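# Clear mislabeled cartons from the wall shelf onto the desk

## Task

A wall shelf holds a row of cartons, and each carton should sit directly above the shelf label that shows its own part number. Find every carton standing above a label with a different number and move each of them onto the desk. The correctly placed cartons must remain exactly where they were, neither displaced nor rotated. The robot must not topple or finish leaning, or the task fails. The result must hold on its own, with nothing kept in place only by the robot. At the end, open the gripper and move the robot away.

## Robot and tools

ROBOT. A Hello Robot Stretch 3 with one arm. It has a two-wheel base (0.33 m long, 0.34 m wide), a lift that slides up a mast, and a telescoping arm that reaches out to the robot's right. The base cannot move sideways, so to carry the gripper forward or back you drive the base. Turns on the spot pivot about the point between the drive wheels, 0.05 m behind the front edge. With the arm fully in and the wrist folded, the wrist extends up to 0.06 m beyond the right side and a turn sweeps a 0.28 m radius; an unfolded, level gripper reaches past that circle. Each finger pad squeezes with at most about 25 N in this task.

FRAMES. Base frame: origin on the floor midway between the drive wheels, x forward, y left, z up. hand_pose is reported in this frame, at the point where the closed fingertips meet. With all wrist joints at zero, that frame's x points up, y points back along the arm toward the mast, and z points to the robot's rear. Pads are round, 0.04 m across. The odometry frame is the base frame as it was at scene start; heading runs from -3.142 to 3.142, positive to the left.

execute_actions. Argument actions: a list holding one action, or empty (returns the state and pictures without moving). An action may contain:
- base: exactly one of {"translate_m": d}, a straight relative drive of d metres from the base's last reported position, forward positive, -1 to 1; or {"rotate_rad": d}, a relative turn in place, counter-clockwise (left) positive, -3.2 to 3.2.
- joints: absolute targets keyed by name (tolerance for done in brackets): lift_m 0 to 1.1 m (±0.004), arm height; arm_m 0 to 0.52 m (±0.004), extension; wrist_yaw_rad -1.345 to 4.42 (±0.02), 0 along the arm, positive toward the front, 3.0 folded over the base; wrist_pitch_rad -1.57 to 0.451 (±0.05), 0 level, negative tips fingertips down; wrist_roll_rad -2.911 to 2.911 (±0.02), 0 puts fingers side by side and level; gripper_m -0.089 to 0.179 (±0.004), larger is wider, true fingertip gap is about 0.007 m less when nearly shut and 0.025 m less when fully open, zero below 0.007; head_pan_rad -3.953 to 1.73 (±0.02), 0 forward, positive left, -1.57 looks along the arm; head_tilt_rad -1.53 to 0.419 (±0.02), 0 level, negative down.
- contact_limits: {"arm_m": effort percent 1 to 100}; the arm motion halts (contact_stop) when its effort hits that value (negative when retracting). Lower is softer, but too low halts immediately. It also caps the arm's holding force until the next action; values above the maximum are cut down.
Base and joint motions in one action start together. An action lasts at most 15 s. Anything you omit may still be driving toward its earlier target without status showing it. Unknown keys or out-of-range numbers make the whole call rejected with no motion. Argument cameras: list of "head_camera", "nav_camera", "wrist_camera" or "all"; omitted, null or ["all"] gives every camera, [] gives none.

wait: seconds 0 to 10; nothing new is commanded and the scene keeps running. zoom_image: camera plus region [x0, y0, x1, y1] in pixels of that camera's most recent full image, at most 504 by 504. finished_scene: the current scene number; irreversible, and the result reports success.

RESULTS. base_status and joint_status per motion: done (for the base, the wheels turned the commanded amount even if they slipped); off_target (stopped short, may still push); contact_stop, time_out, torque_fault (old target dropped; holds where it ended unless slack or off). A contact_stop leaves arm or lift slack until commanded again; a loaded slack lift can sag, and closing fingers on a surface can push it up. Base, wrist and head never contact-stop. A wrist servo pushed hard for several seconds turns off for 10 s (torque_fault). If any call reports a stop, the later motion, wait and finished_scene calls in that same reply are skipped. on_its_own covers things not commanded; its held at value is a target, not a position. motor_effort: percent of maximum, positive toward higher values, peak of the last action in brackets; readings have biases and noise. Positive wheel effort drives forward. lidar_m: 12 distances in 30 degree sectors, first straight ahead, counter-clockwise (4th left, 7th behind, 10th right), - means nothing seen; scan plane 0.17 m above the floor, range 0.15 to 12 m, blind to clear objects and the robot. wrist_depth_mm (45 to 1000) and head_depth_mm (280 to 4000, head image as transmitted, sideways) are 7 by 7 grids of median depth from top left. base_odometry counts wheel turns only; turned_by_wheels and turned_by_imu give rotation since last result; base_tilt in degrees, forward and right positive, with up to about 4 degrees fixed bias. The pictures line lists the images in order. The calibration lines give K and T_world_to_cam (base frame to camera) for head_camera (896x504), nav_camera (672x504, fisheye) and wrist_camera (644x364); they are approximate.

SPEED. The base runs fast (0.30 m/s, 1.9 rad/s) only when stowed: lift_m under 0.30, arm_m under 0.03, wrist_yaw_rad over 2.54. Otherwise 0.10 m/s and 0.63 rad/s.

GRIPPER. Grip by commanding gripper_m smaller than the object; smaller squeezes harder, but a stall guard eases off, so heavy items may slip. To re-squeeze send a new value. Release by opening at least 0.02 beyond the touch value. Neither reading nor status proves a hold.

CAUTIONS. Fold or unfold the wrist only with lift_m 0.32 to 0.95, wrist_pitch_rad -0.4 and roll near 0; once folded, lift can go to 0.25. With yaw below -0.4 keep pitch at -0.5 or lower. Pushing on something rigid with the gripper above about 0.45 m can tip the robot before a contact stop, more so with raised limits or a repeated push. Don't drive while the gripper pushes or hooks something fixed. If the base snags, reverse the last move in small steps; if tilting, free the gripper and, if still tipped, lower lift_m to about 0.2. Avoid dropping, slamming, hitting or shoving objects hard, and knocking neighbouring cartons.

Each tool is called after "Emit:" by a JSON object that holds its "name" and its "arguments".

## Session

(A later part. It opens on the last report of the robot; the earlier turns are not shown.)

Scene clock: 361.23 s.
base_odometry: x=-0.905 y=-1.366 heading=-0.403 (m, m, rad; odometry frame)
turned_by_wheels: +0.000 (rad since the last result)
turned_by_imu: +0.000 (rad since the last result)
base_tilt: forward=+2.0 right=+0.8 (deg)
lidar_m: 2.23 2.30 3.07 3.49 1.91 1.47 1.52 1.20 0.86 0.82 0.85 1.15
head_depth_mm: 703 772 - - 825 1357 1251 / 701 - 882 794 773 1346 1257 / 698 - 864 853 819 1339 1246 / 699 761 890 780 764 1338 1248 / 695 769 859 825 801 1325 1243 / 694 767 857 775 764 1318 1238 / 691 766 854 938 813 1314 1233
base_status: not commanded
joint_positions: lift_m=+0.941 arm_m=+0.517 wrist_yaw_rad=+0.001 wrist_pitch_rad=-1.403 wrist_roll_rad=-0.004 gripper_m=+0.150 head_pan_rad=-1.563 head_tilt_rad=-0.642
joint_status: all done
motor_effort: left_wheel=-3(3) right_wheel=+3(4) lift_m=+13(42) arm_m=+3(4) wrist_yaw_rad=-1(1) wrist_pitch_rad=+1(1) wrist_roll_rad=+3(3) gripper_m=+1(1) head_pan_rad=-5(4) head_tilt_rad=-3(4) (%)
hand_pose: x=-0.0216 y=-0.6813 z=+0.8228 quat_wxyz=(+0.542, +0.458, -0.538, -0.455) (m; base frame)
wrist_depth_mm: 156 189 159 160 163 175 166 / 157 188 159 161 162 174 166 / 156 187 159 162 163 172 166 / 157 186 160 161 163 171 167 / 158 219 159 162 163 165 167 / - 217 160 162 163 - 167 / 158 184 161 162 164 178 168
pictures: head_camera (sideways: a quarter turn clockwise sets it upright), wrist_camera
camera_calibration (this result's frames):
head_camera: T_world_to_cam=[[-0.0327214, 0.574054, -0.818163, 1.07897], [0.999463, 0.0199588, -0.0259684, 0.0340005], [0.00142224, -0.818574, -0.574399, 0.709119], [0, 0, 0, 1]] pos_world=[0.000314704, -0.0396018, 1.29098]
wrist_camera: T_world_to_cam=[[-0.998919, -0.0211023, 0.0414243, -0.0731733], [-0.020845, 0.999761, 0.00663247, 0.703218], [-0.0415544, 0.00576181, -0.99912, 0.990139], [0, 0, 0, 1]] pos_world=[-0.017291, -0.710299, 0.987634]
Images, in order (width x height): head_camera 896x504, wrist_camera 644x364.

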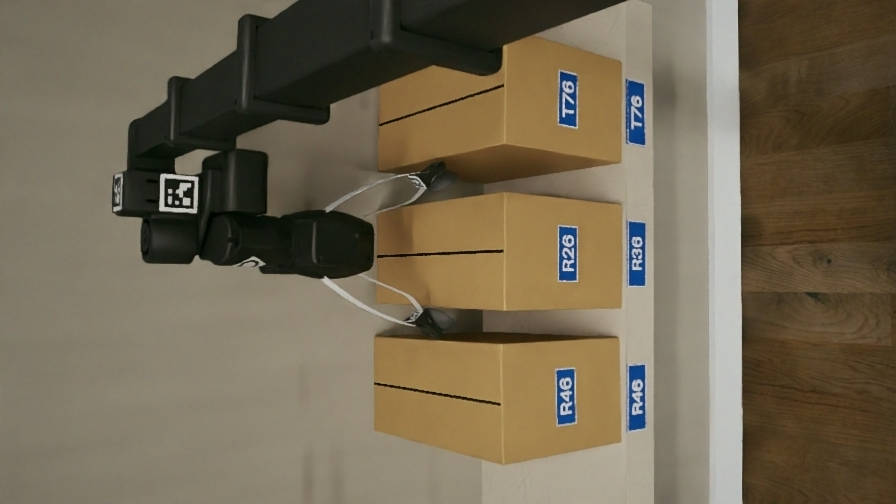

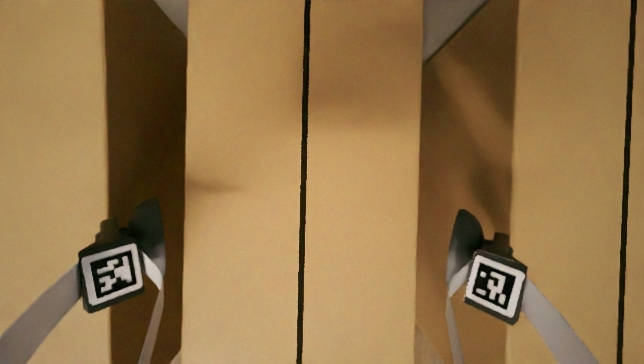

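Emit:
{"name": "execute_actions", "arguments": {"actions": [{"joints":{"lift_m":0.903}}], "cameras": ["wrist_camera"]}}

Emit:
{"name": "execute_actions", "arguments": {"actions": [{"joints":{"gripper_m":0.06}}], "cameras": []}}

Emit:
{"name": "wait", "arguments": {"seconds": 2}}

Emit:
{"name": "execute_actions", "arguments": {"actions": [{"joints":{"lift_m":0.95}}], "cameras": ["head_camera","wrist_camera"]}}

Scene clock: 367.43 s.
base_odometry: x=-0.905 y=-1.366 heading=-0.403 (m, m, rad; odometry frame)
turned_by_wheels: +0.000 (rad since the last result)
turned_by_imu: -0.001 (rad since the last result)
base_tilt: forward=+2.0 right=+0.8 (deg)
lidar_m: 2.23 2.31 3.08 3.49 1.90 1.47 1.52 1.20 0.86 0.83 0.85 1.14
head_depth_mm: 702 774 854 - - 1365 1257 / 702 762 - 765 774 1351 1246 / 700 750 878 849 817 1339 1251 / 697 760 - 780 766 1332 1255 / 696 770 859 869 820 1333 1239 / 693 767 859 773 762 1317 1234 / 691 768 853 935 811 1314 1228
base_status: not commanded
joint_positions: lift_m=+0.904 arm_m=+0.517 wrist_yaw_rad=+0.001 wrist_pitch_rad=-1.402 wrist_roll_rad=-0.004 gripper_m=+0.150 head_pan_rad=-1.563 head_tilt_rad=-0.642
joint_status: all done
motor_effort: left_wheel=-1(5) right_wheel=+1(6) lift_m=+11(12) arm_m=+3(3) wrist_yaw_rad=-1(1) wrist_pitch_rad=+0(1) wrist_roll_rad=+3(3) gripper_m=-3(4) head_pan_rad=-5(4) head_tilt_rad=-3(3) (%)
hand_pose: x=-0.0216 y=-0.6816 z=+0.7858 quat_wxyz=(+0.542, +0.458, -0.538, -0.455) (m; base frame)
wrist_depth_mm: 135 166 123 124 125 176 128 / 135 166 123 124 125 174 128 / 135 165 123 125 126 173 129 / 135 165 123 125 126 171 129 / 131 123 124 125 125 159 129 / - 123 124 125 126 - 129 / 138 164 124 125 126 179 129
pictures: wrist_camera
camera_calibration (this result's frames):
wrist_camera: T_world_to_cam=[[-0.998919, -0.0210702, 0.0414407, -0.0716382], [-0.0208475, 0.999766, 0.00580008, 0.704357], [-0.0415532, 0.00492988, -0.999124, 0.952657], [0, 0, 0, 1]] pos_world=[-0.0172908, -0.710398, 0.950706]
Images, in order (width x height): wrist_camera 644x364.

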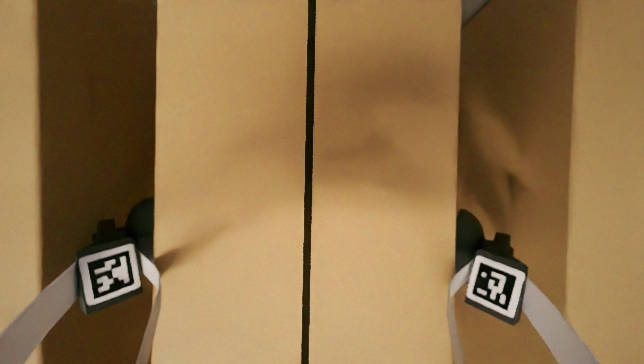

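Scene clock: 368.83 s.
base_odometry: x=-0.905 y=-1.366 heading=-0.403 (m, m, rad; odometry frame)
turned_by_wheels: +0.000 (rad since the last result)
turned_by_imu: +0.000 (rad since the last result)
base_tilt: forward=+2.0 right=+0.8 (deg)
lidar_m: 2.23 2.30 3.08 3.49 1.91 1.47 1.52 1.20 0.86 0.83 0.85 1.14
head_depth_mm: 705 779 859 - - 1370 1262 / 701 765 - 765 774 1349 1249 / 701 747 885 850 821 1341 1253 / 698 760 - 784 764 1328 1247 / 696 771 859 870 824 1326 1244 / 695 769 857 774 764 1327 1232 / 691 766 854 936 815 1324 1234
base_status: not commanded
joint_positions: lift_m=+0.904 arm_m=+0.517 wrist_yaw_rad=+0.001 wrist_pitch_rad=-1.402 wrist_roll_rad=-0.004 gripper_m=+0.112 head_pan_rad=-1.563 head_tilt_rad=-0.642
joint_status: gripper_m off_target (ended at +0.112, target +0.060)
motor_effort: left_wheel=-1(1) right_wheel=+1(1) lift_m=+12(12) arm_m=+4(4) wrist_yaw_rad=-1(1) wrist_pitch_rad=+1(1) wrist_roll_rad=+3(3) gripper_m=-100(100) head_pan_rad=-5(6) head_tilt_rad=-4(4) (%)
hand_pose: x=-0.0216 y=-0.6816 z=+0.7858 quat_wxyz=(+0.542, +0.457, -0.538, -0.455) (m; base frame)
wrist_depth_mm: 135 166 125 126 127 176 130 / 135 166 126 126 128 175 131 / 134 165 126 126 128 173 130 / 134 165 125 127 128 172 131 / 131 125 125 127 128 160 131 / - 150 126 127 128 - 131 / 138 164 126 127 128 179 131
pictures: none
No camera images: the call's "cameras" was empty. Leave "cameras" out to get every camera's image.

Scene clock: 370.83 s.
base_odometry: x=-0.905 y=-1.366 heading=-0.403 (m, m, rad; odometry frame)
turned_by_wheels: +0.000 (rad since the last result)
turned_by_imu: +0.000 (rad since the last result)
base_tilt: forward=+1.9 right=+0.8 (deg)
lidar_m: 2.23 2.30 3.08 3.50 1.91 1.47 1.51 1.20 0.86 0.83 0.85 1.15
head_depth_mm: 704 777 856 - - 1368 1257 / 701 767 - 768 776 1350 1256 / 700 740 883 849 817 1355 1251 / 699 761 - 783 766 1334 1242 / 697 772 858 873 819 1326 1245 / 694 767 860 775 766 1323 1237 / 695 765 852 935 814 1317 1237
base_status: not commanded
joint_positions: lift_m=+0.904 arm_m=+0.517 wrist_yaw_rad=+0.001 wrist_pitch_rad=-1.401 wrist_roll_rad=-0.005 gripper_m=+0.086 head_pan_rad=-1.563 head_tilt_rad=-0.642
joint_status: gripper_m off_target (ended at +0.112, target +0.060)
on_its_own: gripper_m moved -0.026 toward your old target +0.060
motor_effort: left_wheel=-1(1) right_wheel=+1(1) lift_m=+12(12) arm_m=+3(4) wrist_yaw_rad=-1(1) wrist_pitch_rad=+0(1) wrist_roll_rad=+3(3) gripper_m=-99(100) head_pan_rad=-4(6) head_tilt_rad=-3(4) (%)
hand_pose: x=-0.0216 y=-0.6818 z=+0.7859 quat_wxyz=(+0.542, +0.457, -0.539, -0.455) (m; base frame)
wrist_depth_mm: 135 166 127 128 129 177 132 / 135 165 127 128 129 175 132 / 135 164 127 128 129 174 132 / 134 165 127 128 129 172 132 / 135 126 127 128 129 160 132 / 130 126 127 129 129 149 132 / 137 164 127 128 129 180 132
wait: 2.00 s; at rest by 0.27 s
pictures: head_camera (sideways: a quarter turn clockwise sets it upright), nav_camera (sideways: a quarter turn counterclockwise sets it upright), wrist_camera
camera_calibration (this result's frames):
head_camera: T_world_to_cam=[[-0.0327216, 0.574086, -0.818141, 1.07894], [0.999463, 0.0199597, -0.025968, 0.0339999], [0.00142197, -0.818552, -0.574431, 0.70916], [0, 0, 0, 1]] pos_world=[0.000314696, -0.0396014, 1.29098]
nav_camera: T_world_to_cam=[[0.0385332, -0.567729, 0.822313, -1.02909], [-0.998885, 0.000584877, 0.0472111, -0.00340509], [-0.0272841, -0.823215, -0.567074, 0.70007], [0, 0, 0, 1]] pos_world=[0.0553538, -0.00793691, 1.24339]
wrist_camera: T_world_to_cam=[[-0.998919, -0.0210469, 0.041458, -0.0716407], [-0.0208576, 0.99977, 0.00499371, 0.705201], [-0.0415536, 0.0041236, -0.999128, 0.952127], [0, 0, 0, 1]] pos_world=[-0.0172901, -0.710473, 0.950745]
Images, in order (width x height): head_camera 896x504, nav_camera 672x504, wrist_camera 644x364.

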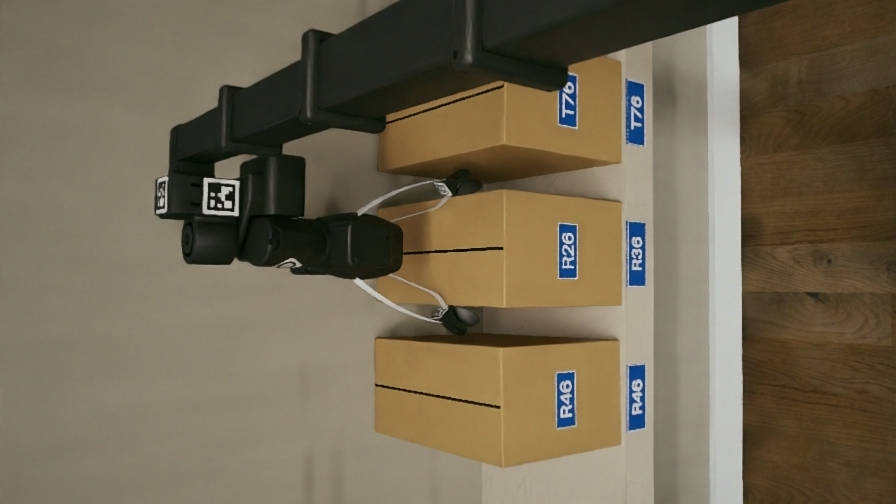

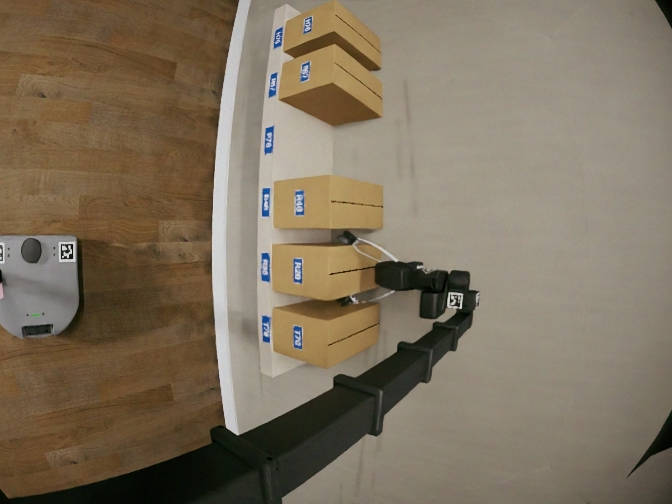

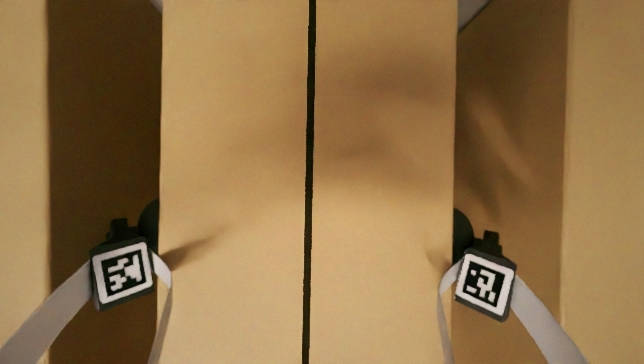

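Scene clock: 372.43 s.
base_odometry: x=-0.905 y=-1.366 heading=-0.403 (m, m, rad; odometry frame)
turned_by_wheels: +0.000 (rad since the last result)
turned_by_imu: +0.000 (rad since the last result)
base_tilt: forward=+2.0 right=+0.8 (deg)
lidar_m: 2.23 2.30 3.08 3.48 1.90 1.47 1.51 1.20 0.86 0.83 0.85 1.15
head_depth_mm: 704 768 - - 829 1367 1259 / 701 - 886 792 774 1352 1253 / 694 - 866 817 820 1339 1248 / 700 771 830 716 769 1339 1251 / 696 767 861 869 818 1333 1236 / 694 766 858 773 760 1326 1242 / 690 764 855 932 812 1313 1234
base_status: not commanded
joint_positions: lift_m=+0.949 arm_m=+0.517 wrist_yaw_rad=+0.001 wrist_pitch_rad=-1.401 wrist_roll_rad=-0.004 gripper_m=+0.076 head_pan_rad=-1.563 head_tilt_rad=-0.642
joint_status: all done
on_its_own: gripper_m moved -0.010 toward your old target +0.060
motor_effort: left_wheel=-1(2) right_wheel=+2(2) lift_m=+46(49) arm_m=+4(3) wrist_yaw_rad=-1(1) wrist_pitch_rad=+0(0) wrist_roll_rad=+3(3) gripper_m=-100(100) head_pan_rad=-4(5) head_tilt_rad=-3(3) (%)
hand_pose: x=-0.0216 y=-0.6819 z=+0.8313 quat_wxyz=(+0.542, +0.457, -0.539, -0.455) (m; base frame)
wrist_depth_mm: 165 167 127 128 129 175 173 / 164 167 127 129 130 174 175 / 164 167 128 128 131 174 175 / 165 167 128 130 131 174 174 / 164 128 129 130 132 174 175 / 165 128 128 130 132 174 175 / 166 167 129 131 132 179 176
pictures: head_camera (sideways: a quarter turn clockwise sets it upright), wrist_camera
camera_calibration (this result's frames):
head_camera: T_world_to_cam=[[-0.0327217, 0.574086, -0.818141, 1.07894], [0.999463, 0.0199599, -0.025968, 0.0339999], [0.00142216, -0.818552, -0.574431, 0.70916], [0, 0, 0, 1]] pos_world=[0.000314705, -0.0396014, 1.29098]
wrist_camera: T_world_to_cam=[[-0.998919, -0.0210088, 0.0414702, -0.0735121], [-0.0208474, 0.999773, 0.00431838, 0.705719], [-0.0415515, 0.00344917, -0.99913, 0.997065], [0, 0, 0, 1]] pos_world=[-0.0172906, -0.710542, 0.996199]
Images, in order (width x height): head_camera 896x504, wrist_camera 644x364.

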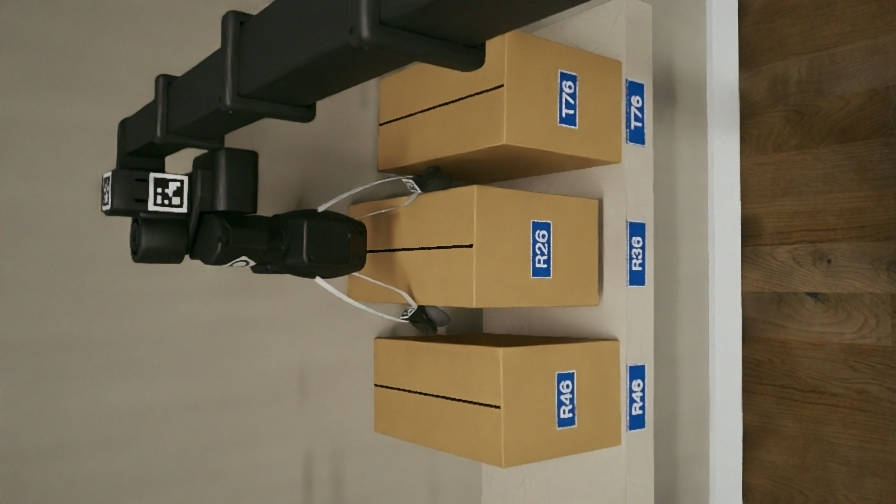

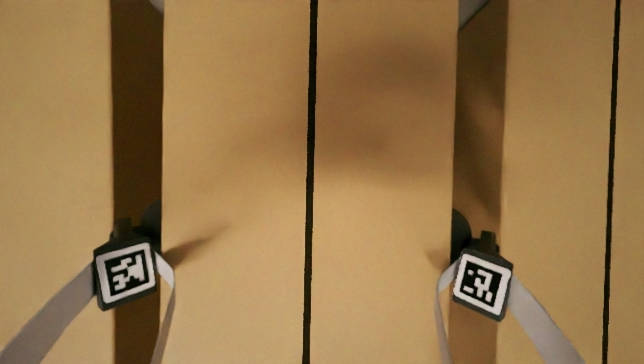

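Emit:
{"name": "execute_actions", "arguments": {"actions": [{"joints":{"arm_m":0.1,"lift_m":0.97}}], "cameras": ["head_camera"]}}

Emit:
{"name": "execute_actions", "arguments": {"actions": [{"base":{"rotate_rad":1.52},"joints":{"lift_m":1.09,"head_pan_rad":0,"head_tilt_rad":-0.5}}], "cameras": ["wrist_camera"]}}

Emit:
{"name": "execute_actions", "arguments": {"actions": [{"base":{"translate_m":1.0}}], "cameras": []}}

Emit:
{"name": "execute_actions", "arguments": {"actions": [{"base":{"translate_m":1.0}}], "cameras": ["head_camera","nav_camera"]}}

Scene clock: 393.87 s.
base_odometry: x=-0.905 y=-1.366 heading=-0.403 (m, m, rad; odometry frame)
turned_by_wheels: +0.000 (rad since the last result)
turned_by_imu: -0.002 (rad since the last result)
base_tilt: forward=+2.0 right=+0.8 (deg)
lidar_m: 2.23 2.31 3.08 3.48 1.91 1.48 1.52 1.20 0.87 0.83 0.85 1.15
head_depth_mm: 703 778 843 - - 1366 1257 / 701 777 - - - 1355 1226 / 701 775 853 - - - 392 / 697 773 847 978 - - 390 / 694 770 859 942 821 475 390 / 697 767 861 776 763 1320 1223 / 692 766 854 931 810 1309 1233
base_status: not commanded
joint_positions: lift_m=+0.969 arm_m=+0.100 wrist_yaw_rad=+0.001 wrist_pitch_rad=-1.401 wrist_roll_rad=-0.004 gripper_m=+0.098 head_pan_rad=-1.563 head_tilt_rad=-0.642
joint_status: all done
on_its_own: gripper_m is held at +0.097, not at your +0.060, by its stall guard, which is not easing now
motor_effort: left_wheel=-1(1) right_wheel=+2(2) lift_m=+46(47) arm_m=-3(4) wrist_yaw_rad=-1(1) wrist_pitch_rad=+0(0) wrist_roll_rad=+3(3) gripper_m=-60(59) head_pan_rad=-5(4) head_tilt_rad=-3(3) (%)
hand_pose: x=-0.0216 y=-0.2649 z=+0.8513 quat_wxyz=(+0.542, +0.457, -0.539, -0.455) (m; base frame)
wrist_depth_mm: 965 980 127 128 130 - - / 966 966 127 129 130 - - / 975 987 128 129 130 - - / - 970 128 130 131 - - / - 128 129 130 131 - - / 968 128 129 130 132 - - / 973 997 129 131 133 - -
pictures: head_camera (sideways: a quarter turn clockwise sets it upright)
camera_calibration (this result's frames):
head_camera: T_world_to_cam=[[-0.0327216, 0.574086, -0.818141, 1.07894], [0.999463, 0.0199597, -0.025968, 0.0339999], [0.00142197, -0.818552, -0.574431, 0.70916], [0, 0, 0, 1]] pos_world=[0.000314696, -0.0396014, 1.29098]
Images, in order (width x height): head_camera 896x504.

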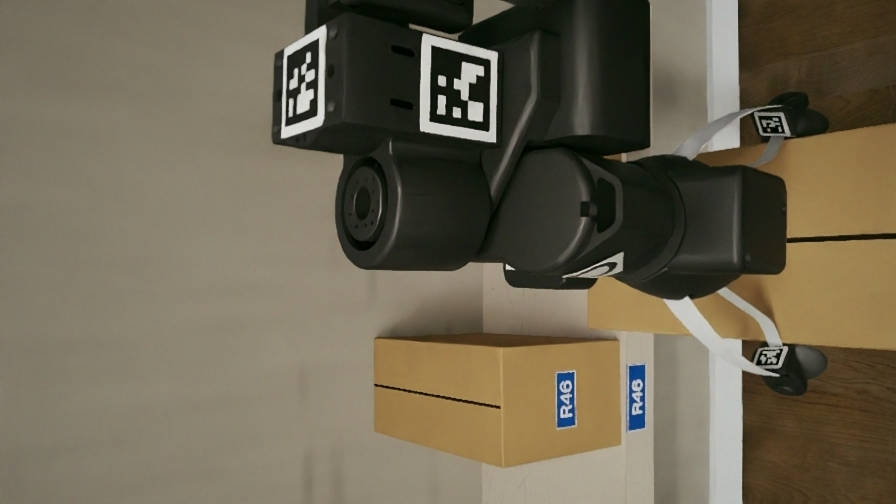

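Scene clock: 397.27 s.
base_odometry: x=-0.905 y=-1.366 heading=+1.117 (m, m, rad; odometry frame)
turned_by_wheels: +1.520 (rad since the last result)
turned_by_imu: +1.539 (rad since the last result)
base_tilt: forward=+2.1 right=+0.8 (deg)
lidar_m: 3.49 1.91 1.47 1.52 1.27 0.88 0.82 0.84 1.09 2.23 2.28 2.96
head_depth_mm: 3506 3790 - 2788 2048 1661 1366 / 3500 3750 - 2711 2044 1633 1361 / 3450 3649 3858 2705 2034 1626 1355 / 3439 3609 3725 2700 2028 1631 1349 / 3357 3507 3828 2667 2012 1594 1344 / 3354 3478 3768 2664 1995 1607 1341 / 3289 3531 3637 2622 1989 1589 1325
base_status: done
joint_positions: lift_m=+1.089 arm_m=+0.100 wrist_yaw_rad=+0.001 wrist_pitch_rad=-1.401 wrist_roll_rad=-0.005 gripper_m=+0.098 head_pan_rad=-0.007 head_tilt_rad=-0.507
joint_status: all done
on_its_own: gripper_m is held at +0.097, not at your +0.060, by its stall guard, which is not easing now
motor_effort: left_wheel=-2(8) right_wheel=+3(9) lift_m=+46(47) arm_m=-4(4) wrist_yaw_rad=-1(1) wrist_pitch_rad=+0(0) wrist_roll_rad=+3(3) gripper_m=-59(60) head_pan_rad=+4(47) head_tilt_rad=+4(18) (%)
hand_pose: x=-0.0216 y=-0.2649 z=+0.9713 quat_wxyz=(+0.542, +0.457, -0.539, -0.455) (m; base frame)
wrist_depth_mm: - - 126 128 130 - 872 / - - 127 128 130 - 862 / - - 128 129 130 - 836 / - - 128 130 131 - 870 / - 128 129 129 131 - 851 / - 128 129 130 132 - 875 / - - 129 131 132 - 843
pictures: wrist_camera
camera_calibration (this result's frames):
wrist_camera: T_world_to_cam=[[-0.998918, -0.0210263, 0.041472, -0.0705627], [-0.0208632, 0.999773, 0.00436231, 0.288123], [-0.0415543, 0.00349235, -0.99913, 1.13551], [0, 0, 0, 1]] pos_world=[-0.0172897, -0.293507, 1.1362]
Images, in order (width x height): wrist_camera 644x364.

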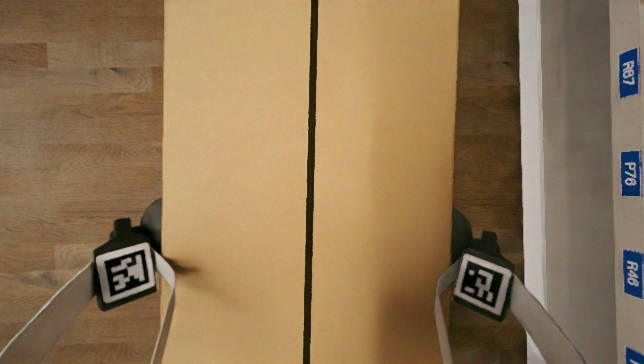

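Scene clock: 408.50 s.
base_odometry: x=-0.466 y=-0.467 heading=+1.117 (m, m, rad; odometry frame)
turned_by_wheels: +0.000 (rad since the last result)
turned_by_imu: +0.001 (rad since the last result)
base_tilt: forward=+2.0 right=+0.8 (deg)
lidar_m: 2.52 2.43 1.33 1.21 1.62 1.93 1.81 1.85 2.29 2.16 2.21 2.84
head_depth_mm: 2602 2817 3103 2743 2057 1651 1369 / 2555 2820 3042 2699 2055 1636 1360 / 2547 2738 2997 2693 2032 1621 1353 / 2553 2713 2980 2692 2014 1635 1345 / 2544 2673 2932 2625 2017 1609 1344 / 2485 2682 2952 2677 2002 1606 1331 / 2445 2613 2897 2617 2007 1592 1334
base_status: done
joint_positions: lift_m=+1.089 arm_m=+0.100 wrist_yaw_rad=+0.001 wrist_pitch_rad=-1.401 wrist_roll_rad=-0.005 gripper_m=+0.098 head_pan_rad=-0.007 head_tilt_rad=-0.507
joint_status: not commanded
on_its_own: gripper_m is held at +0.097, not at your +0.060, by its stall guard, which is not easing now
motor_effort: left_wheel=-4(6) right_wheel=+4(8) lift_m=+46(46) arm_m=-3(3) wrist_yaw_rad=-1(1) wrist_pitch_rad=+0(0) wrist_roll_rad=+3(3) gripper_m=-61(60) head_pan_rad=+4(4) head_tilt_rad=+4(3) (%)
hand_pose: x=-0.0216 y=-0.2649 z=+0.9713 quat_wxyz=(+0.542, +0.457, -0.539, -0.455) (m; base frame)
wrist_depth_mm: - - 127 128 130 - - / - - 127 128 131 - - / - - 128 129 131 - - / - - 128 129 131 - - / - 128 129 130 131 - - / - 128 129 130 131 - - / - - 130 131 132 - -
pictures: none
No camera images: the call's "cameras" was empty. Leave "cameras" out to get every camera's image.

Scene clock: 419.73 s.
base_odometry: x=-0.028 y=+0.431 heading=+1.117 (m, m, rad; odometry frame)
turned_by_wheels: +0.000 (rad since the last result)
turned_by_imu: +0.001 (rad since the last result)
base_tilt: forward=+2.0 right=+0.8 (deg)
lidar_m: 1.53 1.69 1.75 1.28 1.65 2.20 2.81 2.87 2.21 2.09 2.11 2.05
head_depth_mm: 1724 1850 2029 2275 2046 1637 1349 / 1710 1842 1941 2194 2054 1636 1356 / 1674 1814 1790 1721 1923 1621 1358 / 1668 1820 1787 2178 2030 1626 1353 / 1649 1791 1760 2133 2005 1610 1349 / 1635 1782 1757 2096 1999 1595 1336 / 1625 1753 1624 1376 1978 1590 1325
base_status: done
joint_positions: lift_m=+1.089 arm_m=+0.100 wrist_yaw_rad=+0.001 wrist_pitch_rad=-1.401 wrist_roll_rad=-0.005 gripper_m=+0.098 head_pan_rad=-0.007 head_tilt_rad=-0.507
joint_status: not commanded
on_its_own: gripper_m is held at +0.097, not at your +0.060, by its stall guard, which is not easing now
motor_effort: left_wheel=-3(5) right_wheel=+4(9) lift_m=+46(46) arm_m=-4(3) wrist_yaw_rad=-1(1) wrist_pitch_rad=+0(0) wrist_roll_rad=+3(3) gripper_m=-60(59) head_pan_rad=+3(3) head_tilt_rad=+3(4) (%)
hand_pose: x=-0.0216 y=-0.2649 z=+0.9713 quat_wxyz=(+0.542, +0.457, -0.539, -0.455) (m; base frame)
wrist_depth_mm: - - 127 128 129 - - / - - 127 128 130 - - / - - 128 129 130 - - / - - 128 130 131 - - / - 128 128 130 131 - - / - 128 129 130 132 - - / - - 130 130 132 - -
pictures: head_camera (sideways: a quarter turn clockwise sets it upright), nav_camera (sideways: a quarter turn counterclockwise sets it upright)
camera_calibration (this result's frames):
head_camera: T_world_to_cam=[[-0.459048, -0.0250969, -0.888057, 1.17272], [-0.00165218, 0.999623, -0.0273958, 0.0419703], [0.88841, -0.0111087, -0.458917, 0.553453], [0, 0, 0, 1]] pos_world=[0.0467099, -0.00637471, 1.29658]
nav_camera: T_world_to_cam=[[0.452273, 0.0310049, 0.89134, -1.12163], [-0.0215563, -0.998724, 0.045678, -0.00737912], [0.891619, -0.0398729, -0.451027, 0.543475], [0, 0, 0, 1]] pos_world=[0.0225538, 0.0490764, 1.24522]
Images, in order (width x height): head_camera 896x504, nav_camera 672x504.

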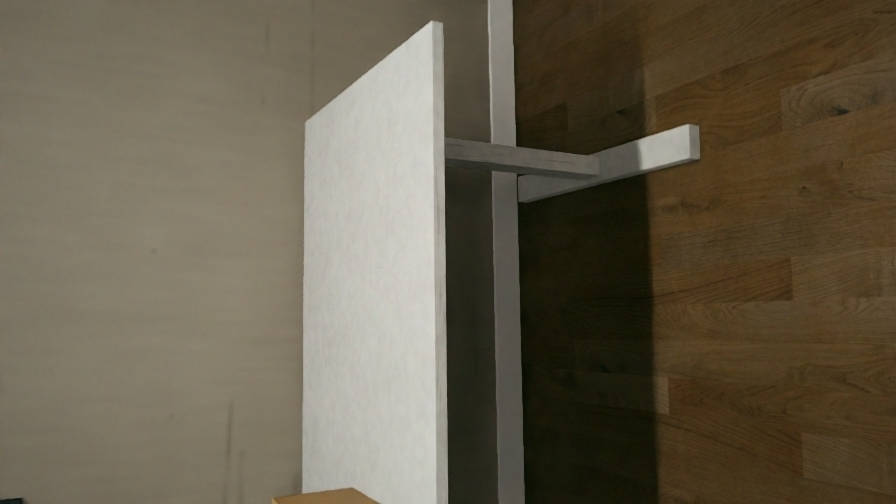

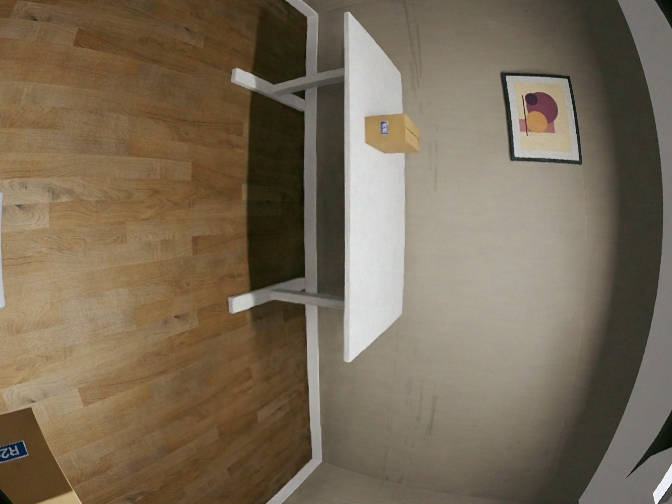

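Emit:
{"name": "execute_actions", "arguments": {"actions": [{"base":{"translate_m":0.68}}], "cameras": []}}

Emit:
{"name": "execute_actions", "arguments": {"actions": [{"base":{"rotate_rad":1.58},"joints":{"head_pan_rad":-1.57,"head_tilt_rad":-0.8}}], "cameras": []}}

Emit:
{"name": "execute_actions", "arguments": {"actions": [{"joints":{"arm_m":0.42}}], "cameras": []}}

Emit:
{"name": "execute_actions", "arguments": {"actions": [{"joints":{"lift_m":1.0}}], "cameras": ["head_camera","nav_camera"]}}

Scene clock: 431.53 s.
base_odometry: x=+0.270 y=+1.042 heading=+1.117 (m, m, rad; odometry frame)
turned_by_wheels: +0.000 (rad since the last result)
turned_by_imu: +0.000 (rad since the last result)
base_tilt: forward=+2.0 right=+0.9 (deg)
lidar_m: 1.26 1.29 1.17 1.70 1.72 2.16 3.44 3.12 2.17 2.03 1.93 0.88
head_depth_mm: 1101 1197 1308 1278 916 728 1334 / 1086 1185 1288 1225 911 727 1283 / 1085 1184 1283 1205 909 726 1316 / 1076 1167 1273 1198 899 720 1316 / 1069 1154 1257 1184 893 717 1312 / 1054 1140 1243 1187 892 716 1272 / 1044 1134 1231 1169 887 713 1276
base_status: done
joint_positions: lift_m=+1.089 arm_m=+0.100 wrist_yaw_rad=+0.001 wrist_pitch_rad=-1.401 wrist_roll_rad=-0.005 gripper_m=+0.098 head_pan_rad=-0.007 head_tilt_rad=-0.507
joint_status: not commanded
on_its_own: gripper_m is held at +0.097, not at your +0.060, by its stall guard, which is not easing now
motor_effort: left_wheel=-3(3) right_wheel=+3(8) lift_m=+46(46) arm_m=-3(4) wrist_yaw_rad=-1(1) wrist_pitch_rad=+0(0) wrist_roll_rad=+3(3) gripper_m=-60(60) head_pan_rad=+3(4) head_tilt_rad=+3(3) (%)
hand_pose: x=-0.0216 y=-0.2649 z=+0.9713 quat_wxyz=(+0.542, +0.457, -0.539, -0.455) (m; base frame)
wrist_depth_mm: - - 127 128 129 - - / - - 127 128 130 - - / - - 127 129 131 - - / - - 128 129 131 - - / - 128 128 130 131 - - / - 129 129 130 131 - - / - - 130 131 132 - -
pictures: none
No camera images: the call's "cameras" was empty. Leave "cameras" out to get every camera's image.

Scene clock: 434.97 s.
base_odometry: x=+0.270 y=+1.042 heading=+2.697 (m, m, rad; odometry frame)
turned_by_wheels: +1.580 (rad since the last result)
turned_by_imu: +1.600 (rad since the last result)
base_tilt: forward=+2.0 right=+0.8 (deg)
lidar_m: 1.70 1.41 2.16 3.46 3.06 2.16 2.02 1.90 0.88 1.26 1.30 1.18
head_depth_mm: - 1187 993 809 1489 1350 1189 / - 1184 991 785 335 298 1137 / - - - 370 335 296 381 / 1117 - - 373 333 295 378 / 1110 1203 999 395 331 294 399 / 1107 1187 966 792 1474 1316 1160 / 1109 1182 961 787 1418 1322 1160
base_status: done
joint_positions: lift_m=+1.089 arm_m=+0.100 wrist_yaw_rad=+0.001 wrist_pitch_rad=-1.401 wrist_roll_rad=-0.005 gripper_m=+0.098 head_pan_rad=-1.563 head_tilt_rad=-0.790
joint_status: all done
on_its_own: gripper_m is held at +0.097, not at your +0.060, by its stall guard, which is not easing now
motor_effort: left_wheel=-3(10) right_wheel=+4(9) lift_m=+46(46) arm_m=-3(3) wrist_yaw_rad=-1(1) wrist_pitch_rad=+0(1) wrist_roll_rad=+3(3) gripper_m=-59(61) head_pan_rad=-4(47) head_tilt_rad=-5(27) (%)
hand_pose: x=-0.0216 y=-0.2649 z=+0.9713 quat_wxyz=(+0.542, +0.457, -0.539, -0.455) (m; base frame)
wrist_depth_mm: 400 409 126 127 129 425 430 / - - 127 128 130 - - / - - 127 129 130 - - / - - 128 129 131 - - / - 128 128 129 131 - - / - 128 128 130 132 - - / - - 129 131 133 - -
pictures: none
No camera images: the call's "cameras" was empty. Leave "cameras" out to get every camera's image.

Scene clock: 438.53 s.
base_odometry: x=+0.270 y=+1.042 heading=+2.697 (m, m, rad; odometry frame)
turned_by_wheels: +0.000 (rad since the last result)
turned_by_imu: -0.001 (rad since the last result)
base_tilt: forward=+2.0 right=+0.9 (deg)
lidar_m: 1.70 1.42 2.16 3.46 3.05 2.16 2.03 1.91 0.88 1.26 1.29 1.18
head_depth_mm: 1141 1239 992 809 1490 1343 1181 / 1136 1231 986 806 1408 1309 1183 / 1127 647 539 759 1473 1327 1178 / - 617 534 622 1465 1335 1172 / 1119 1203 884 757 1467 1326 1170 / 1116 1190 961 791 1436 1322 1164 / 1109 1183 956 789 1423 1316 1165
base_status: not commanded
joint_positions: lift_m=+1.089 arm_m=+0.420 wrist_yaw_rad=+0.001 wrist_pitch_rad=-1.401 wrist_roll_rad=-0.005 gripper_m=+0.098 head_pan_rad=-1.563 head_tilt_rad=-0.790
joint_status: all done
on_its_own: gripper_m is held at +0.097, not at your +0.060, by its stall guard, which is not easing now
motor_effort: left_wheel=-3(3) right_wheel=+4(4) lift_m=+45(46) arm_m=+3(3) wrist_yaw_rad=-1(1) wrist_pitch_rad=+0(1) wrist_roll_rad=+3(4) gripper_m=-59(60) head_pan_rad=-4(5) head_tilt_rad=-4(5) (%)
hand_pose: x=-0.0216 y=-0.5842 z=+0.9713 quat_wxyz=(+0.542, +0.457, -0.539, -0.455) (m; base frame)
wrist_depth_mm: 401 405 127 128 129 419 429 / 404 407 127 129 130 428 423 / 404 404 128 129 130 427 430 / 397 407 128 130 131 425 428 / 402 128 128 130 131 426 428 / 400 128 129 130 131 424 - / - - 130 131 132 - -
pictures: none
No camera images: the call's "cameras" was empty. Leave "cameras" out to get every camera's image.

Scene clock: 440.20 s.
base_odometry: x=+0.270 y=+1.042 heading=+2.697 (m, m, rad; odometry frame)
turned_by_wheels: +0.000 (rad since the last result)
turned_by_imu: +0.000 (rad since the last result)
base_tilt: forward=+2.0 right=+0.8 (deg)
lidar_m: 1.70 1.42 2.16 3.46 3.07 2.16 2.02 1.90 0.88 1.26 1.29 1.18
head_depth_mm: - 1238 989 814 1475 1346 1180 / 1163 1223 983 806 1410 1320 1172 / - 1214 659 659 1474 1331 1183 / 1109 - 636 620 1465 1327 1167 / 1116 1196 913 753 1460 1332 1174 / 1113 1190 962 792 1428 1314 1168 / 1103 1184 961 786 1422 1313 1166
base_status: not commanded
joint_positions: lift_m=+1.001 arm_m=+0.420 wrist_yaw_rad=+0.001 wrist_pitch_rad=-1.401 wrist_roll_rad=-0.005 gripper_m=+0.098 head_pan_rad=-1.563 head_tilt_rad=-0.790
joint_status: all done
on_its_own: gripper_m is held at +0.097, not at your +0.060, by its stall guard, which is not easing now
motor_effort: left_wheel=-3(3) right_wheel=+4(3) lift_m=+13(44) arm_m=+3(2) wrist_yaw_rad=-1(1) wrist_pitch_rad=+0(0) wrist_roll_rad=+4(4) gripper_m=-61(60) head_pan_rad=-5(4) head_tilt_rad=-5(5) (%)
hand_pose: x=-0.0216 y=-0.5842 z=+0.8828 quat_wxyz=(+0.542, +0.457, -0.539, -0.455) (m; base frame)
wrist_depth_mm: 315 314 126 128 129 333 336 / 315 317 127 128 130 332 335 / 316 319 127 129 130 332 334 / 318 317 128 129 131 334 336 / 319 128 128 130 131 333 339 / 316 128 130 130 132 335 338 / - - 129 131 132 - -
pictures: head_camera (sideways: a quarter turn clockwise sets it upright), nav_camera (sideways: a quarter turn counterclockwise sets it upright)
camera_calibration (this result's frames):
head_camera: T_world_to_cam=[[-0.0335891, 0.68834, -0.72461, 0.957035], [0.999435, 0.0236477, -0.0238646, 0.0312569], [0.000708417, -0.725003, -0.688745, 0.857867], [0, 0, 0, 1]] pos_world=[0.000298979, -0.0375479, 1.28508]
nav_camera: T_world_to_cam=[[0.039406, -0.682666, 0.729667, -0.908335], [-0.998831, -0.00645651, 0.0479017, -0.00429533], [-0.0279898, -0.730702, -0.682123, 0.849735], [0, 0, 0, 1]] pos_world=[0.0552874, 0.000785362, 1.24261]
Images, in order (width x height): head_camera 896x504, nav_camera 672x504.

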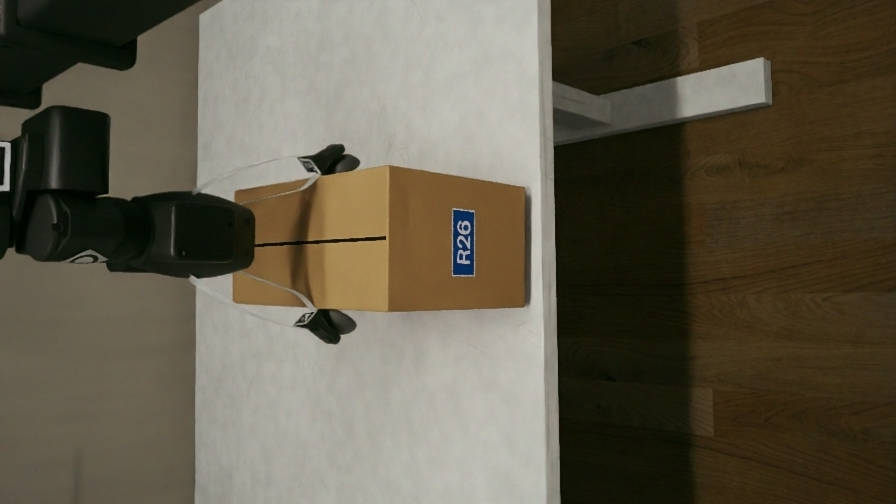

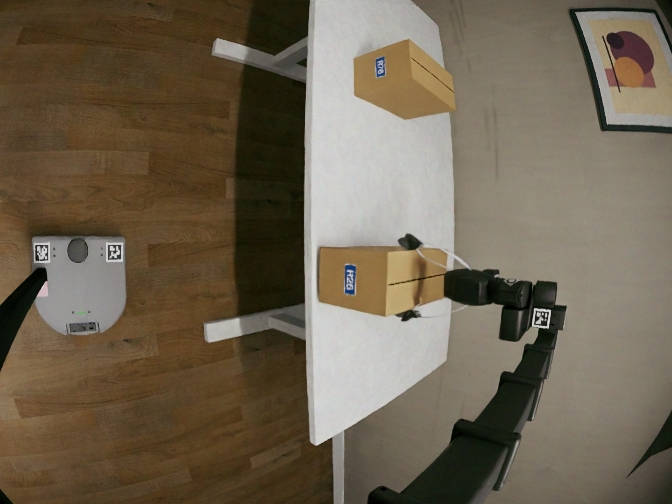

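Emit:
{"name": "execute_actions", "arguments": {"actions": [{"joints":{"lift_m":1.02,"arm_m":0.515}}], "cameras": []}}

Emit:
{"name": "execute_actions", "arguments": {"actions": [{"joints":{"lift_m":1.005}}], "cameras": ["head_camera"]}}

Emit:
{"name": "execute_actions", "arguments": {"actions": [{"joints":{"lift_m":0.995}}], "cameras": ["head_camera"]}}

Scene clock: 448.20 s.
base_odometry: x=+0.270 y=+1.042 heading=+2.697 (m, m, rad; odometry frame)
turned_by_wheels: +0.000 (rad since the last result)
turned_by_imu: -0.001 (rad since the last result)
base_tilt: forward=+2.0 right=+0.7 (deg)
lidar_m: 1.70 1.42 2.16 3.44 3.05 2.15 2.03 1.91 0.88 1.26 1.29 1.17
head_depth_mm: 1184 1233 993 810 1497 1342 1185 / 1137 1223 988 803 1410 1318 1182 / 1146 1218 670 782 1468 1329 1178 / 1100 742 653 738 1469 1334 1177 / 1116 1200 940 775 1482 1330 1171 / 1104 1194 961 790 1430 1323 1167 / 1103 1179 956 787 1427 1321 1161
base_status: not commanded
joint_positions: lift_m=+1.019 arm_m=+0.515 wrist_yaw_rad=+0.001 wrist_pitch_rad=-1.401 wrist_roll_rad=-0.005 gripper_m=+0.098 head_pan_rad=-1.563 head_tilt_rad=-0.790
joint_status: all done
on_its_own: gripper_m is held at +0.097, not at your +0.060, by its stall guard, which is not easing now
motor_effort: left_wheel=-3(3) right_wheel=+4(3) lift_m=+46(49) arm_m=+4(4) wrist_yaw_rad=-1(1) wrist_pitch_rad=+0(0) wrist_roll_rad=+3(3) gripper_m=-59(59) head_pan_rad=-5(5) head_tilt_rad=-5(3) (%)
hand_pose: x=-0.0216 y=-0.6792 z=+0.9013 quat_wxyz=(+0.542, +0.457, -0.539, -0.455) (m; base frame)
wrist_depth_mm: 333 334 127 128 130 349 353 / 332 336 127 129 129 351 354 / 331 336 128 129 130 353 357 / 336 337 129 130 131 350 356 / 335 128 128 130 131 352 354 / 335 128 129 130 132 352 353 / 337 336 129 131 132 353 355
pictures: none
No camera images: the call's "cameras" was empty. Leave "cameras" out to get every camera's image.

Scene clock: 449.03 s.
base_odometry: x=+0.270 y=+1.042 heading=+2.697 (m, m, rad; odometry frame)
turned_by_wheels: +0.000 (rad since the last result)
turned_by_imu: +0.000 (rad since the last result)
base_tilt: forward=+1.9 right=+0.8 (deg)
lidar_m: 1.70 1.42 2.16 3.45 3.07 2.16 2.03 1.90 0.88 1.26 1.29 1.17
head_depth_mm: - 1232 993 808 1492 1344 1177 / 1152 1228 991 804 1405 1313 1178 / 1159 1219 686 762 1489 1334 1177 / 1102 755 668 739 1463 1326 1178 / 1110 1205 937 773 1463 1333 1165 / 1107 1190 964 792 1426 1321 1166 / 1105 1192 954 787 1424 1318 1162
base_status: not commanded
joint_positions: lift_m=+1.006 arm_m=+0.515 wrist_yaw_rad=+0.001 wrist_pitch_rad=-1.401 wrist_roll_rad=-0.005 gripper_m=+0.098 head_pan_rad=-1.563 head_tilt_rad=-0.790
joint_status: all done
on_its_own: gripper_m is held at +0.097, not at your +0.060, by its stall guard, which is not easing now
motor_effort: left_wheel=-3(3) right_wheel=+4(4) lift_m=+13(42) arm_m=+4(3) wrist_yaw_rad=-1(1) wrist_pitch_rad=+0(0) wrist_roll_rad=+3(4) gripper_m=-60(60) head_pan_rad=-5(4) head_tilt_rad=-4(5) (%)
hand_pose: x=-0.0216 y=-0.6792 z=+0.8878 quat_wxyz=(+0.542, +0.457, -0.539, -0.455) (m; base frame)
wrist_depth_mm: 318 323 127 128 129 339 340 / 322 325 127 129 130 336 340 / 322 325 128 129 130 337 340 / 322 324 128 129 131 338 337 / 326 128 128 130 131 342 341 / 320 128 129 130 131 341 344 / 325 324 129 131 133 336 344
pictures: head_camera (sideways: a quarter turn clockwise sets it upright)
camera_calibration (this result's frames):
head_camera: T_world_to_cam=[[-0.033589, 0.688344, -0.724607, 0.95703], [0.999435, 0.0236476, -0.0238645, 0.0312568], [0.000708215, -0.724999, -0.688749, 0.857873], [0, 0, 0, 1]] pos_world=[0.000298969, -0.0375478, 1.28508]
Images, in order (width x height): head_camera 896x504.

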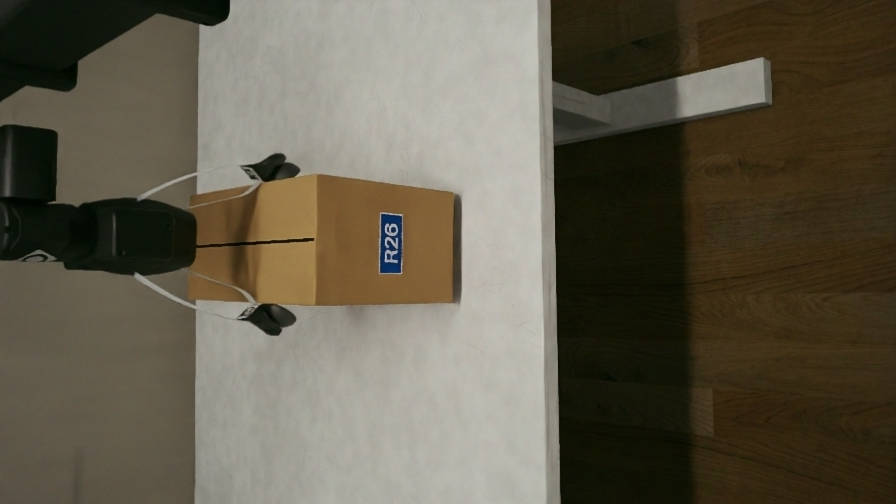

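Scene clock: 449.77 s.
base_odometry: x=+0.270 y=+1.042 heading=+2.697 (m, m, rad; odometry frame)
turned_by_wheels: +0.000 (rad since the last result)
turned_by_imu: +0.000 (rad since the last result)
base_tilt: forward=+2.1 right=+0.8 (deg)
lidar_m: 1.70 1.42 2.16 3.45 3.07 2.15 2.03 1.91 0.88 1.26 1.29 1.17
head_depth_mm: - 1233 990 808 1484 1344 1188 / 1156 1223 984 808 1417 1320 1176 / 1177 1215 692 765 1470 1337 1179 / 1105 765 666 737 1472 1334 1174 / 1117 1195 940 777 1473 1324 1164 / 1120 1191 965 791 1424 1321 1167 / 1111 1185 959 786 1431 1323 1159
base_status: not commanded
joint_positions: lift_m=+0.996 arm_m=+0.515 wrist_yaw_rad=+0.001 wrist_pitch_rad=-1.401 wrist_roll_rad=-0.005 gripper_m=+0.098 head_pan_rad=-1.563 head_tilt_rad=-0.790
joint_status: all done
on_its_own: gripper_m is held at +0.097, not at your +0.060, by its stall guard, which is not easing now
motor_effort: left_wheel=-3(3) right_wheel=+4(4) lift_m=+13(14) arm_m=+4(4) wrist_yaw_rad=-1(1) wrist_pitch_rad=+0(0) wrist_roll_rad=+4(3) gripper_m=-61(61) head_pan_rad=-4(5) head_tilt_rad=-4(4) (%)
hand_pose: x=-0.0216 y=-0.6792 z=+0.8778 quat_wxyz=(+0.542, +0.457, -0.539, -0.455) (m; base frame)
wrist_depth_mm: 310 313 127 128 129 326 330 / 309 312 127 129 130 328 331 / 311 311 128 129 130 329 335 / 311 314 128 129 131 328 332 / 314 128 128 130 131 329 333 / 313 128 129 131 132 330 334 / 313 317 129 131 132 329 334
pictures: head_camera (sideways: a quarter turn clockwise sets it upright)
camera_calibration (this result's frames):
head_camera: T_world_to_cam=[[-0.033589, 0.688344, -0.724607, 0.95703], [0.999435, 0.0236476, -0.0238645, 0.0312568], [0.000708215, -0.724999, -0.688749, 0.857873], [0, 0, 0, 1]] pos_world=[0.000298969, -0.0375478, 1.28508]
Images, in order (width x height): head_camera 896x504.

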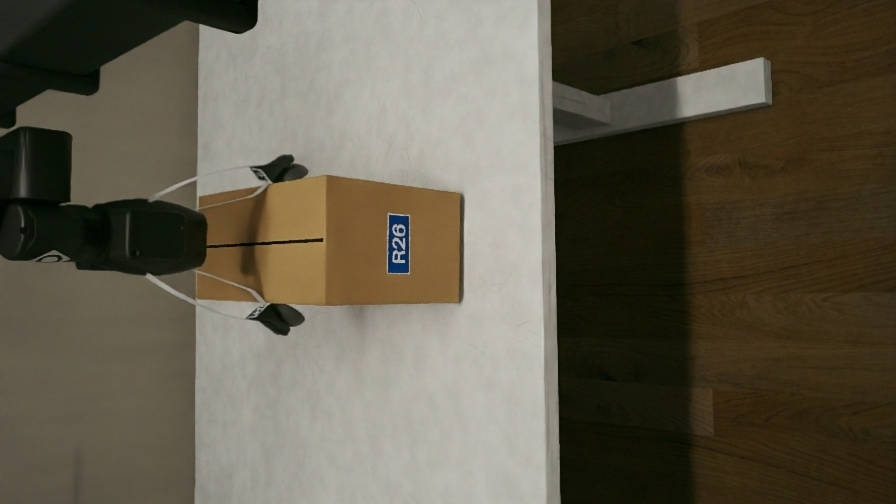

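Emit:
{"name": "execute_actions", "arguments": {"actions": [{"joints":{"lift_m":0.987}}], "cameras": []}}

Emit:
{"name": "execute_actions", "arguments": {"actions": [{"joints":{"lift_m":0.98}}], "cameras": ["head_camera"]}}

Scene clock: 452.33 s.
base_odometry: x=+0.270 y=+1.042 heading=+2.697 (m, m, rad; odometry frame)
turned_by_wheels: +0.000 (rad since the last result)
turned_by_imu: +0.000 (rad since the last result)
base_tilt: forward=+1.9 right=+0.8 (deg)
lidar_m: 1.70 1.42 2.16 3.46 3.07 2.17 2.03 1.91 0.88 1.26 1.29 1.17
head_depth_mm: - 1226 990 810 1490 1341 1186 / 1164 1213 985 805 1415 1313 1180 / 1178 1209 719 763 1487 1341 1172 / 1117 778 681 742 1474 1338 1174 / 1116 1199 938 775 1474 1335 1174 / 1114 1194 962 792 1435 1319 1168 / 1103 1181 958 787 1416 1321 1158
base_status: not commanded
joint_positions: lift_m=+0.988 arm_m=+0.515 wrist_yaw_rad=+0.001 wrist_pitch_rad=-1.401 wrist_roll_rad=-0.005 gripper_m=+0.098 head_pan_rad=-1.563 head_tilt_rad=-0.790
joint_status: all done
on_its_own: gripper_m is held at +0.097, not at your +0.060, by its stall guard, which is not easing now
motor_effort: left_wheel=-3(3) right_wheel=+3(4) lift_m=+13(13) arm_m=+4(4) wrist_yaw_rad=-1(1) wrist_pitch_rad=+0(0) wrist_roll_rad=+3(3) gripper_m=-60(61) head_pan_rad=-5(5) head_tilt_rad=-4(5) (%)
hand_pose: x=-0.0216 y=-0.6792 z=+0.8698 quat_wxyz=(+0.542, +0.457, -0.539, -0.455) (m; base frame)
wrist_depth_mm: 303 305 127 128 130 319 322 / 304 304 127 128 130 318 321 / 304 303 127 129 130 319 320 / 305 308 128 129 131 322 323 / 306 128 129 130 132 320 324 / 304 128 129 131 131 323 326 / 307 308 130 131 132 319 324
pictures: none
No camera images: the call's "cameras" was empty. Leave "cameras" out to get every camera's image.

Scene clock: 453.00 s.
base_odometry: x=+0.270 y=+1.042 heading=+2.697 (m, m, rad; odometry frame)
turned_by_wheels: +0.000 (rad since the last result)
turned_by_imu: +0.000 (rad since the last result)
base_tilt: forward=+2.0 right=+0.8 (deg)
lidar_m: 1.70 1.42 2.16 3.46 3.06 2.16 2.02 1.90 0.88 1.26 1.30 1.17
head_depth_mm: - 1234 968 807 1487 1342 1182 / 1162 1232 989 805 1421 1309 1179 / 1171 1212 729 765 1480 1332 1173 / 1104 789 683 742 1476 1334 1171 / 1118 1196 935 775 1460 1322 1170 / 1108 1187 962 789 1431 1332 1167 / 1099 1191 959 786 1420 1316 1164
base_status: not commanded
joint_positions: lift_m=+0.981 arm_m=+0.515 wrist_yaw_rad=+0.001 wrist_pitch_rad=-1.401 wrist_roll_rad=-0.005 gripper_m=+0.098 head_pan_rad=-1.563 head_tilt_rad=-0.790
joint_status: lift_m contact_stop (moved -0.006 of -0.008)
on_its_own: gripper_m is held at +0.097, not at your +0.060, by its stall guard, which is not easing now; lift_m is slack since a contact_stop, until your next command for it
motor_effort: left_wheel=-2(3) right_wheel=+2(4) lift_m=+29(30) arm_m=+4(4) wrist_yaw_rad=-1(1) wrist_pitch_rad=+0(0) wrist_roll_rad=+3(3) gripper_m=-60(61) head_pan_rad=-5(4) head_tilt_rad=-5(5) (%)
hand_pose: x=-0.0216 y=-0.6791 z=+0.8634 quat_wxyz=(+0.542, +0.457, -0.539, -0.455) (m; base frame)
wrist_depth_mm: 299 302 128 129 130 317 315 / 300 302 128 129 130 314 318 / 301 301 128 129 131 315 320 / 303 302 129 129 131 314 321 / 301 127 129 130 130 317 319 / 300 127 128 130 131 318 318 / 300 305 129 130 131 315 318
pictures: head_camera (sideways: a quarter turn clockwise sets it upright)
camera_calibration (this result's frames):
head_camera: T_world_to_cam=[[-0.033589, 0.688344, -0.724607, 0.95703], [0.999435, 0.0236476, -0.0238645, 0.0312568], [0.000708216, -0.724999, -0.688749, 0.857873], [0, 0, 0, 1]] pos_world=[0.000298969, -0.0375478, 1.28508]
Images, in order (width x height): head_camera 896x504.

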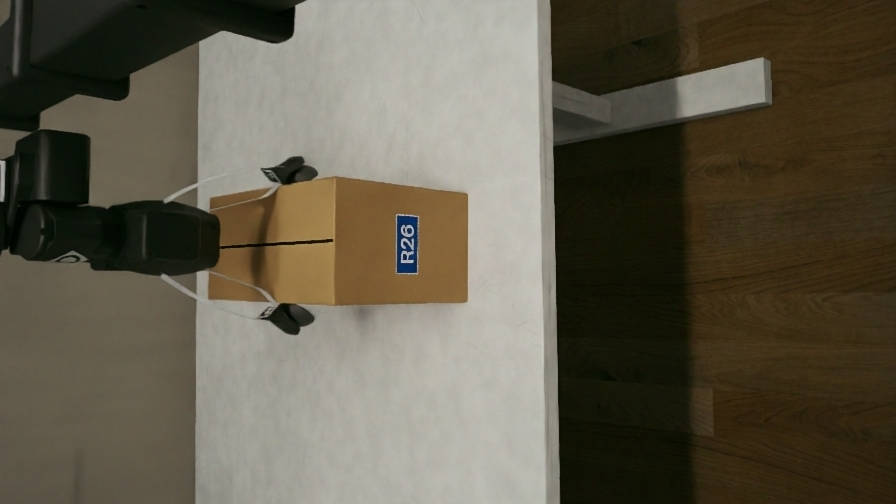

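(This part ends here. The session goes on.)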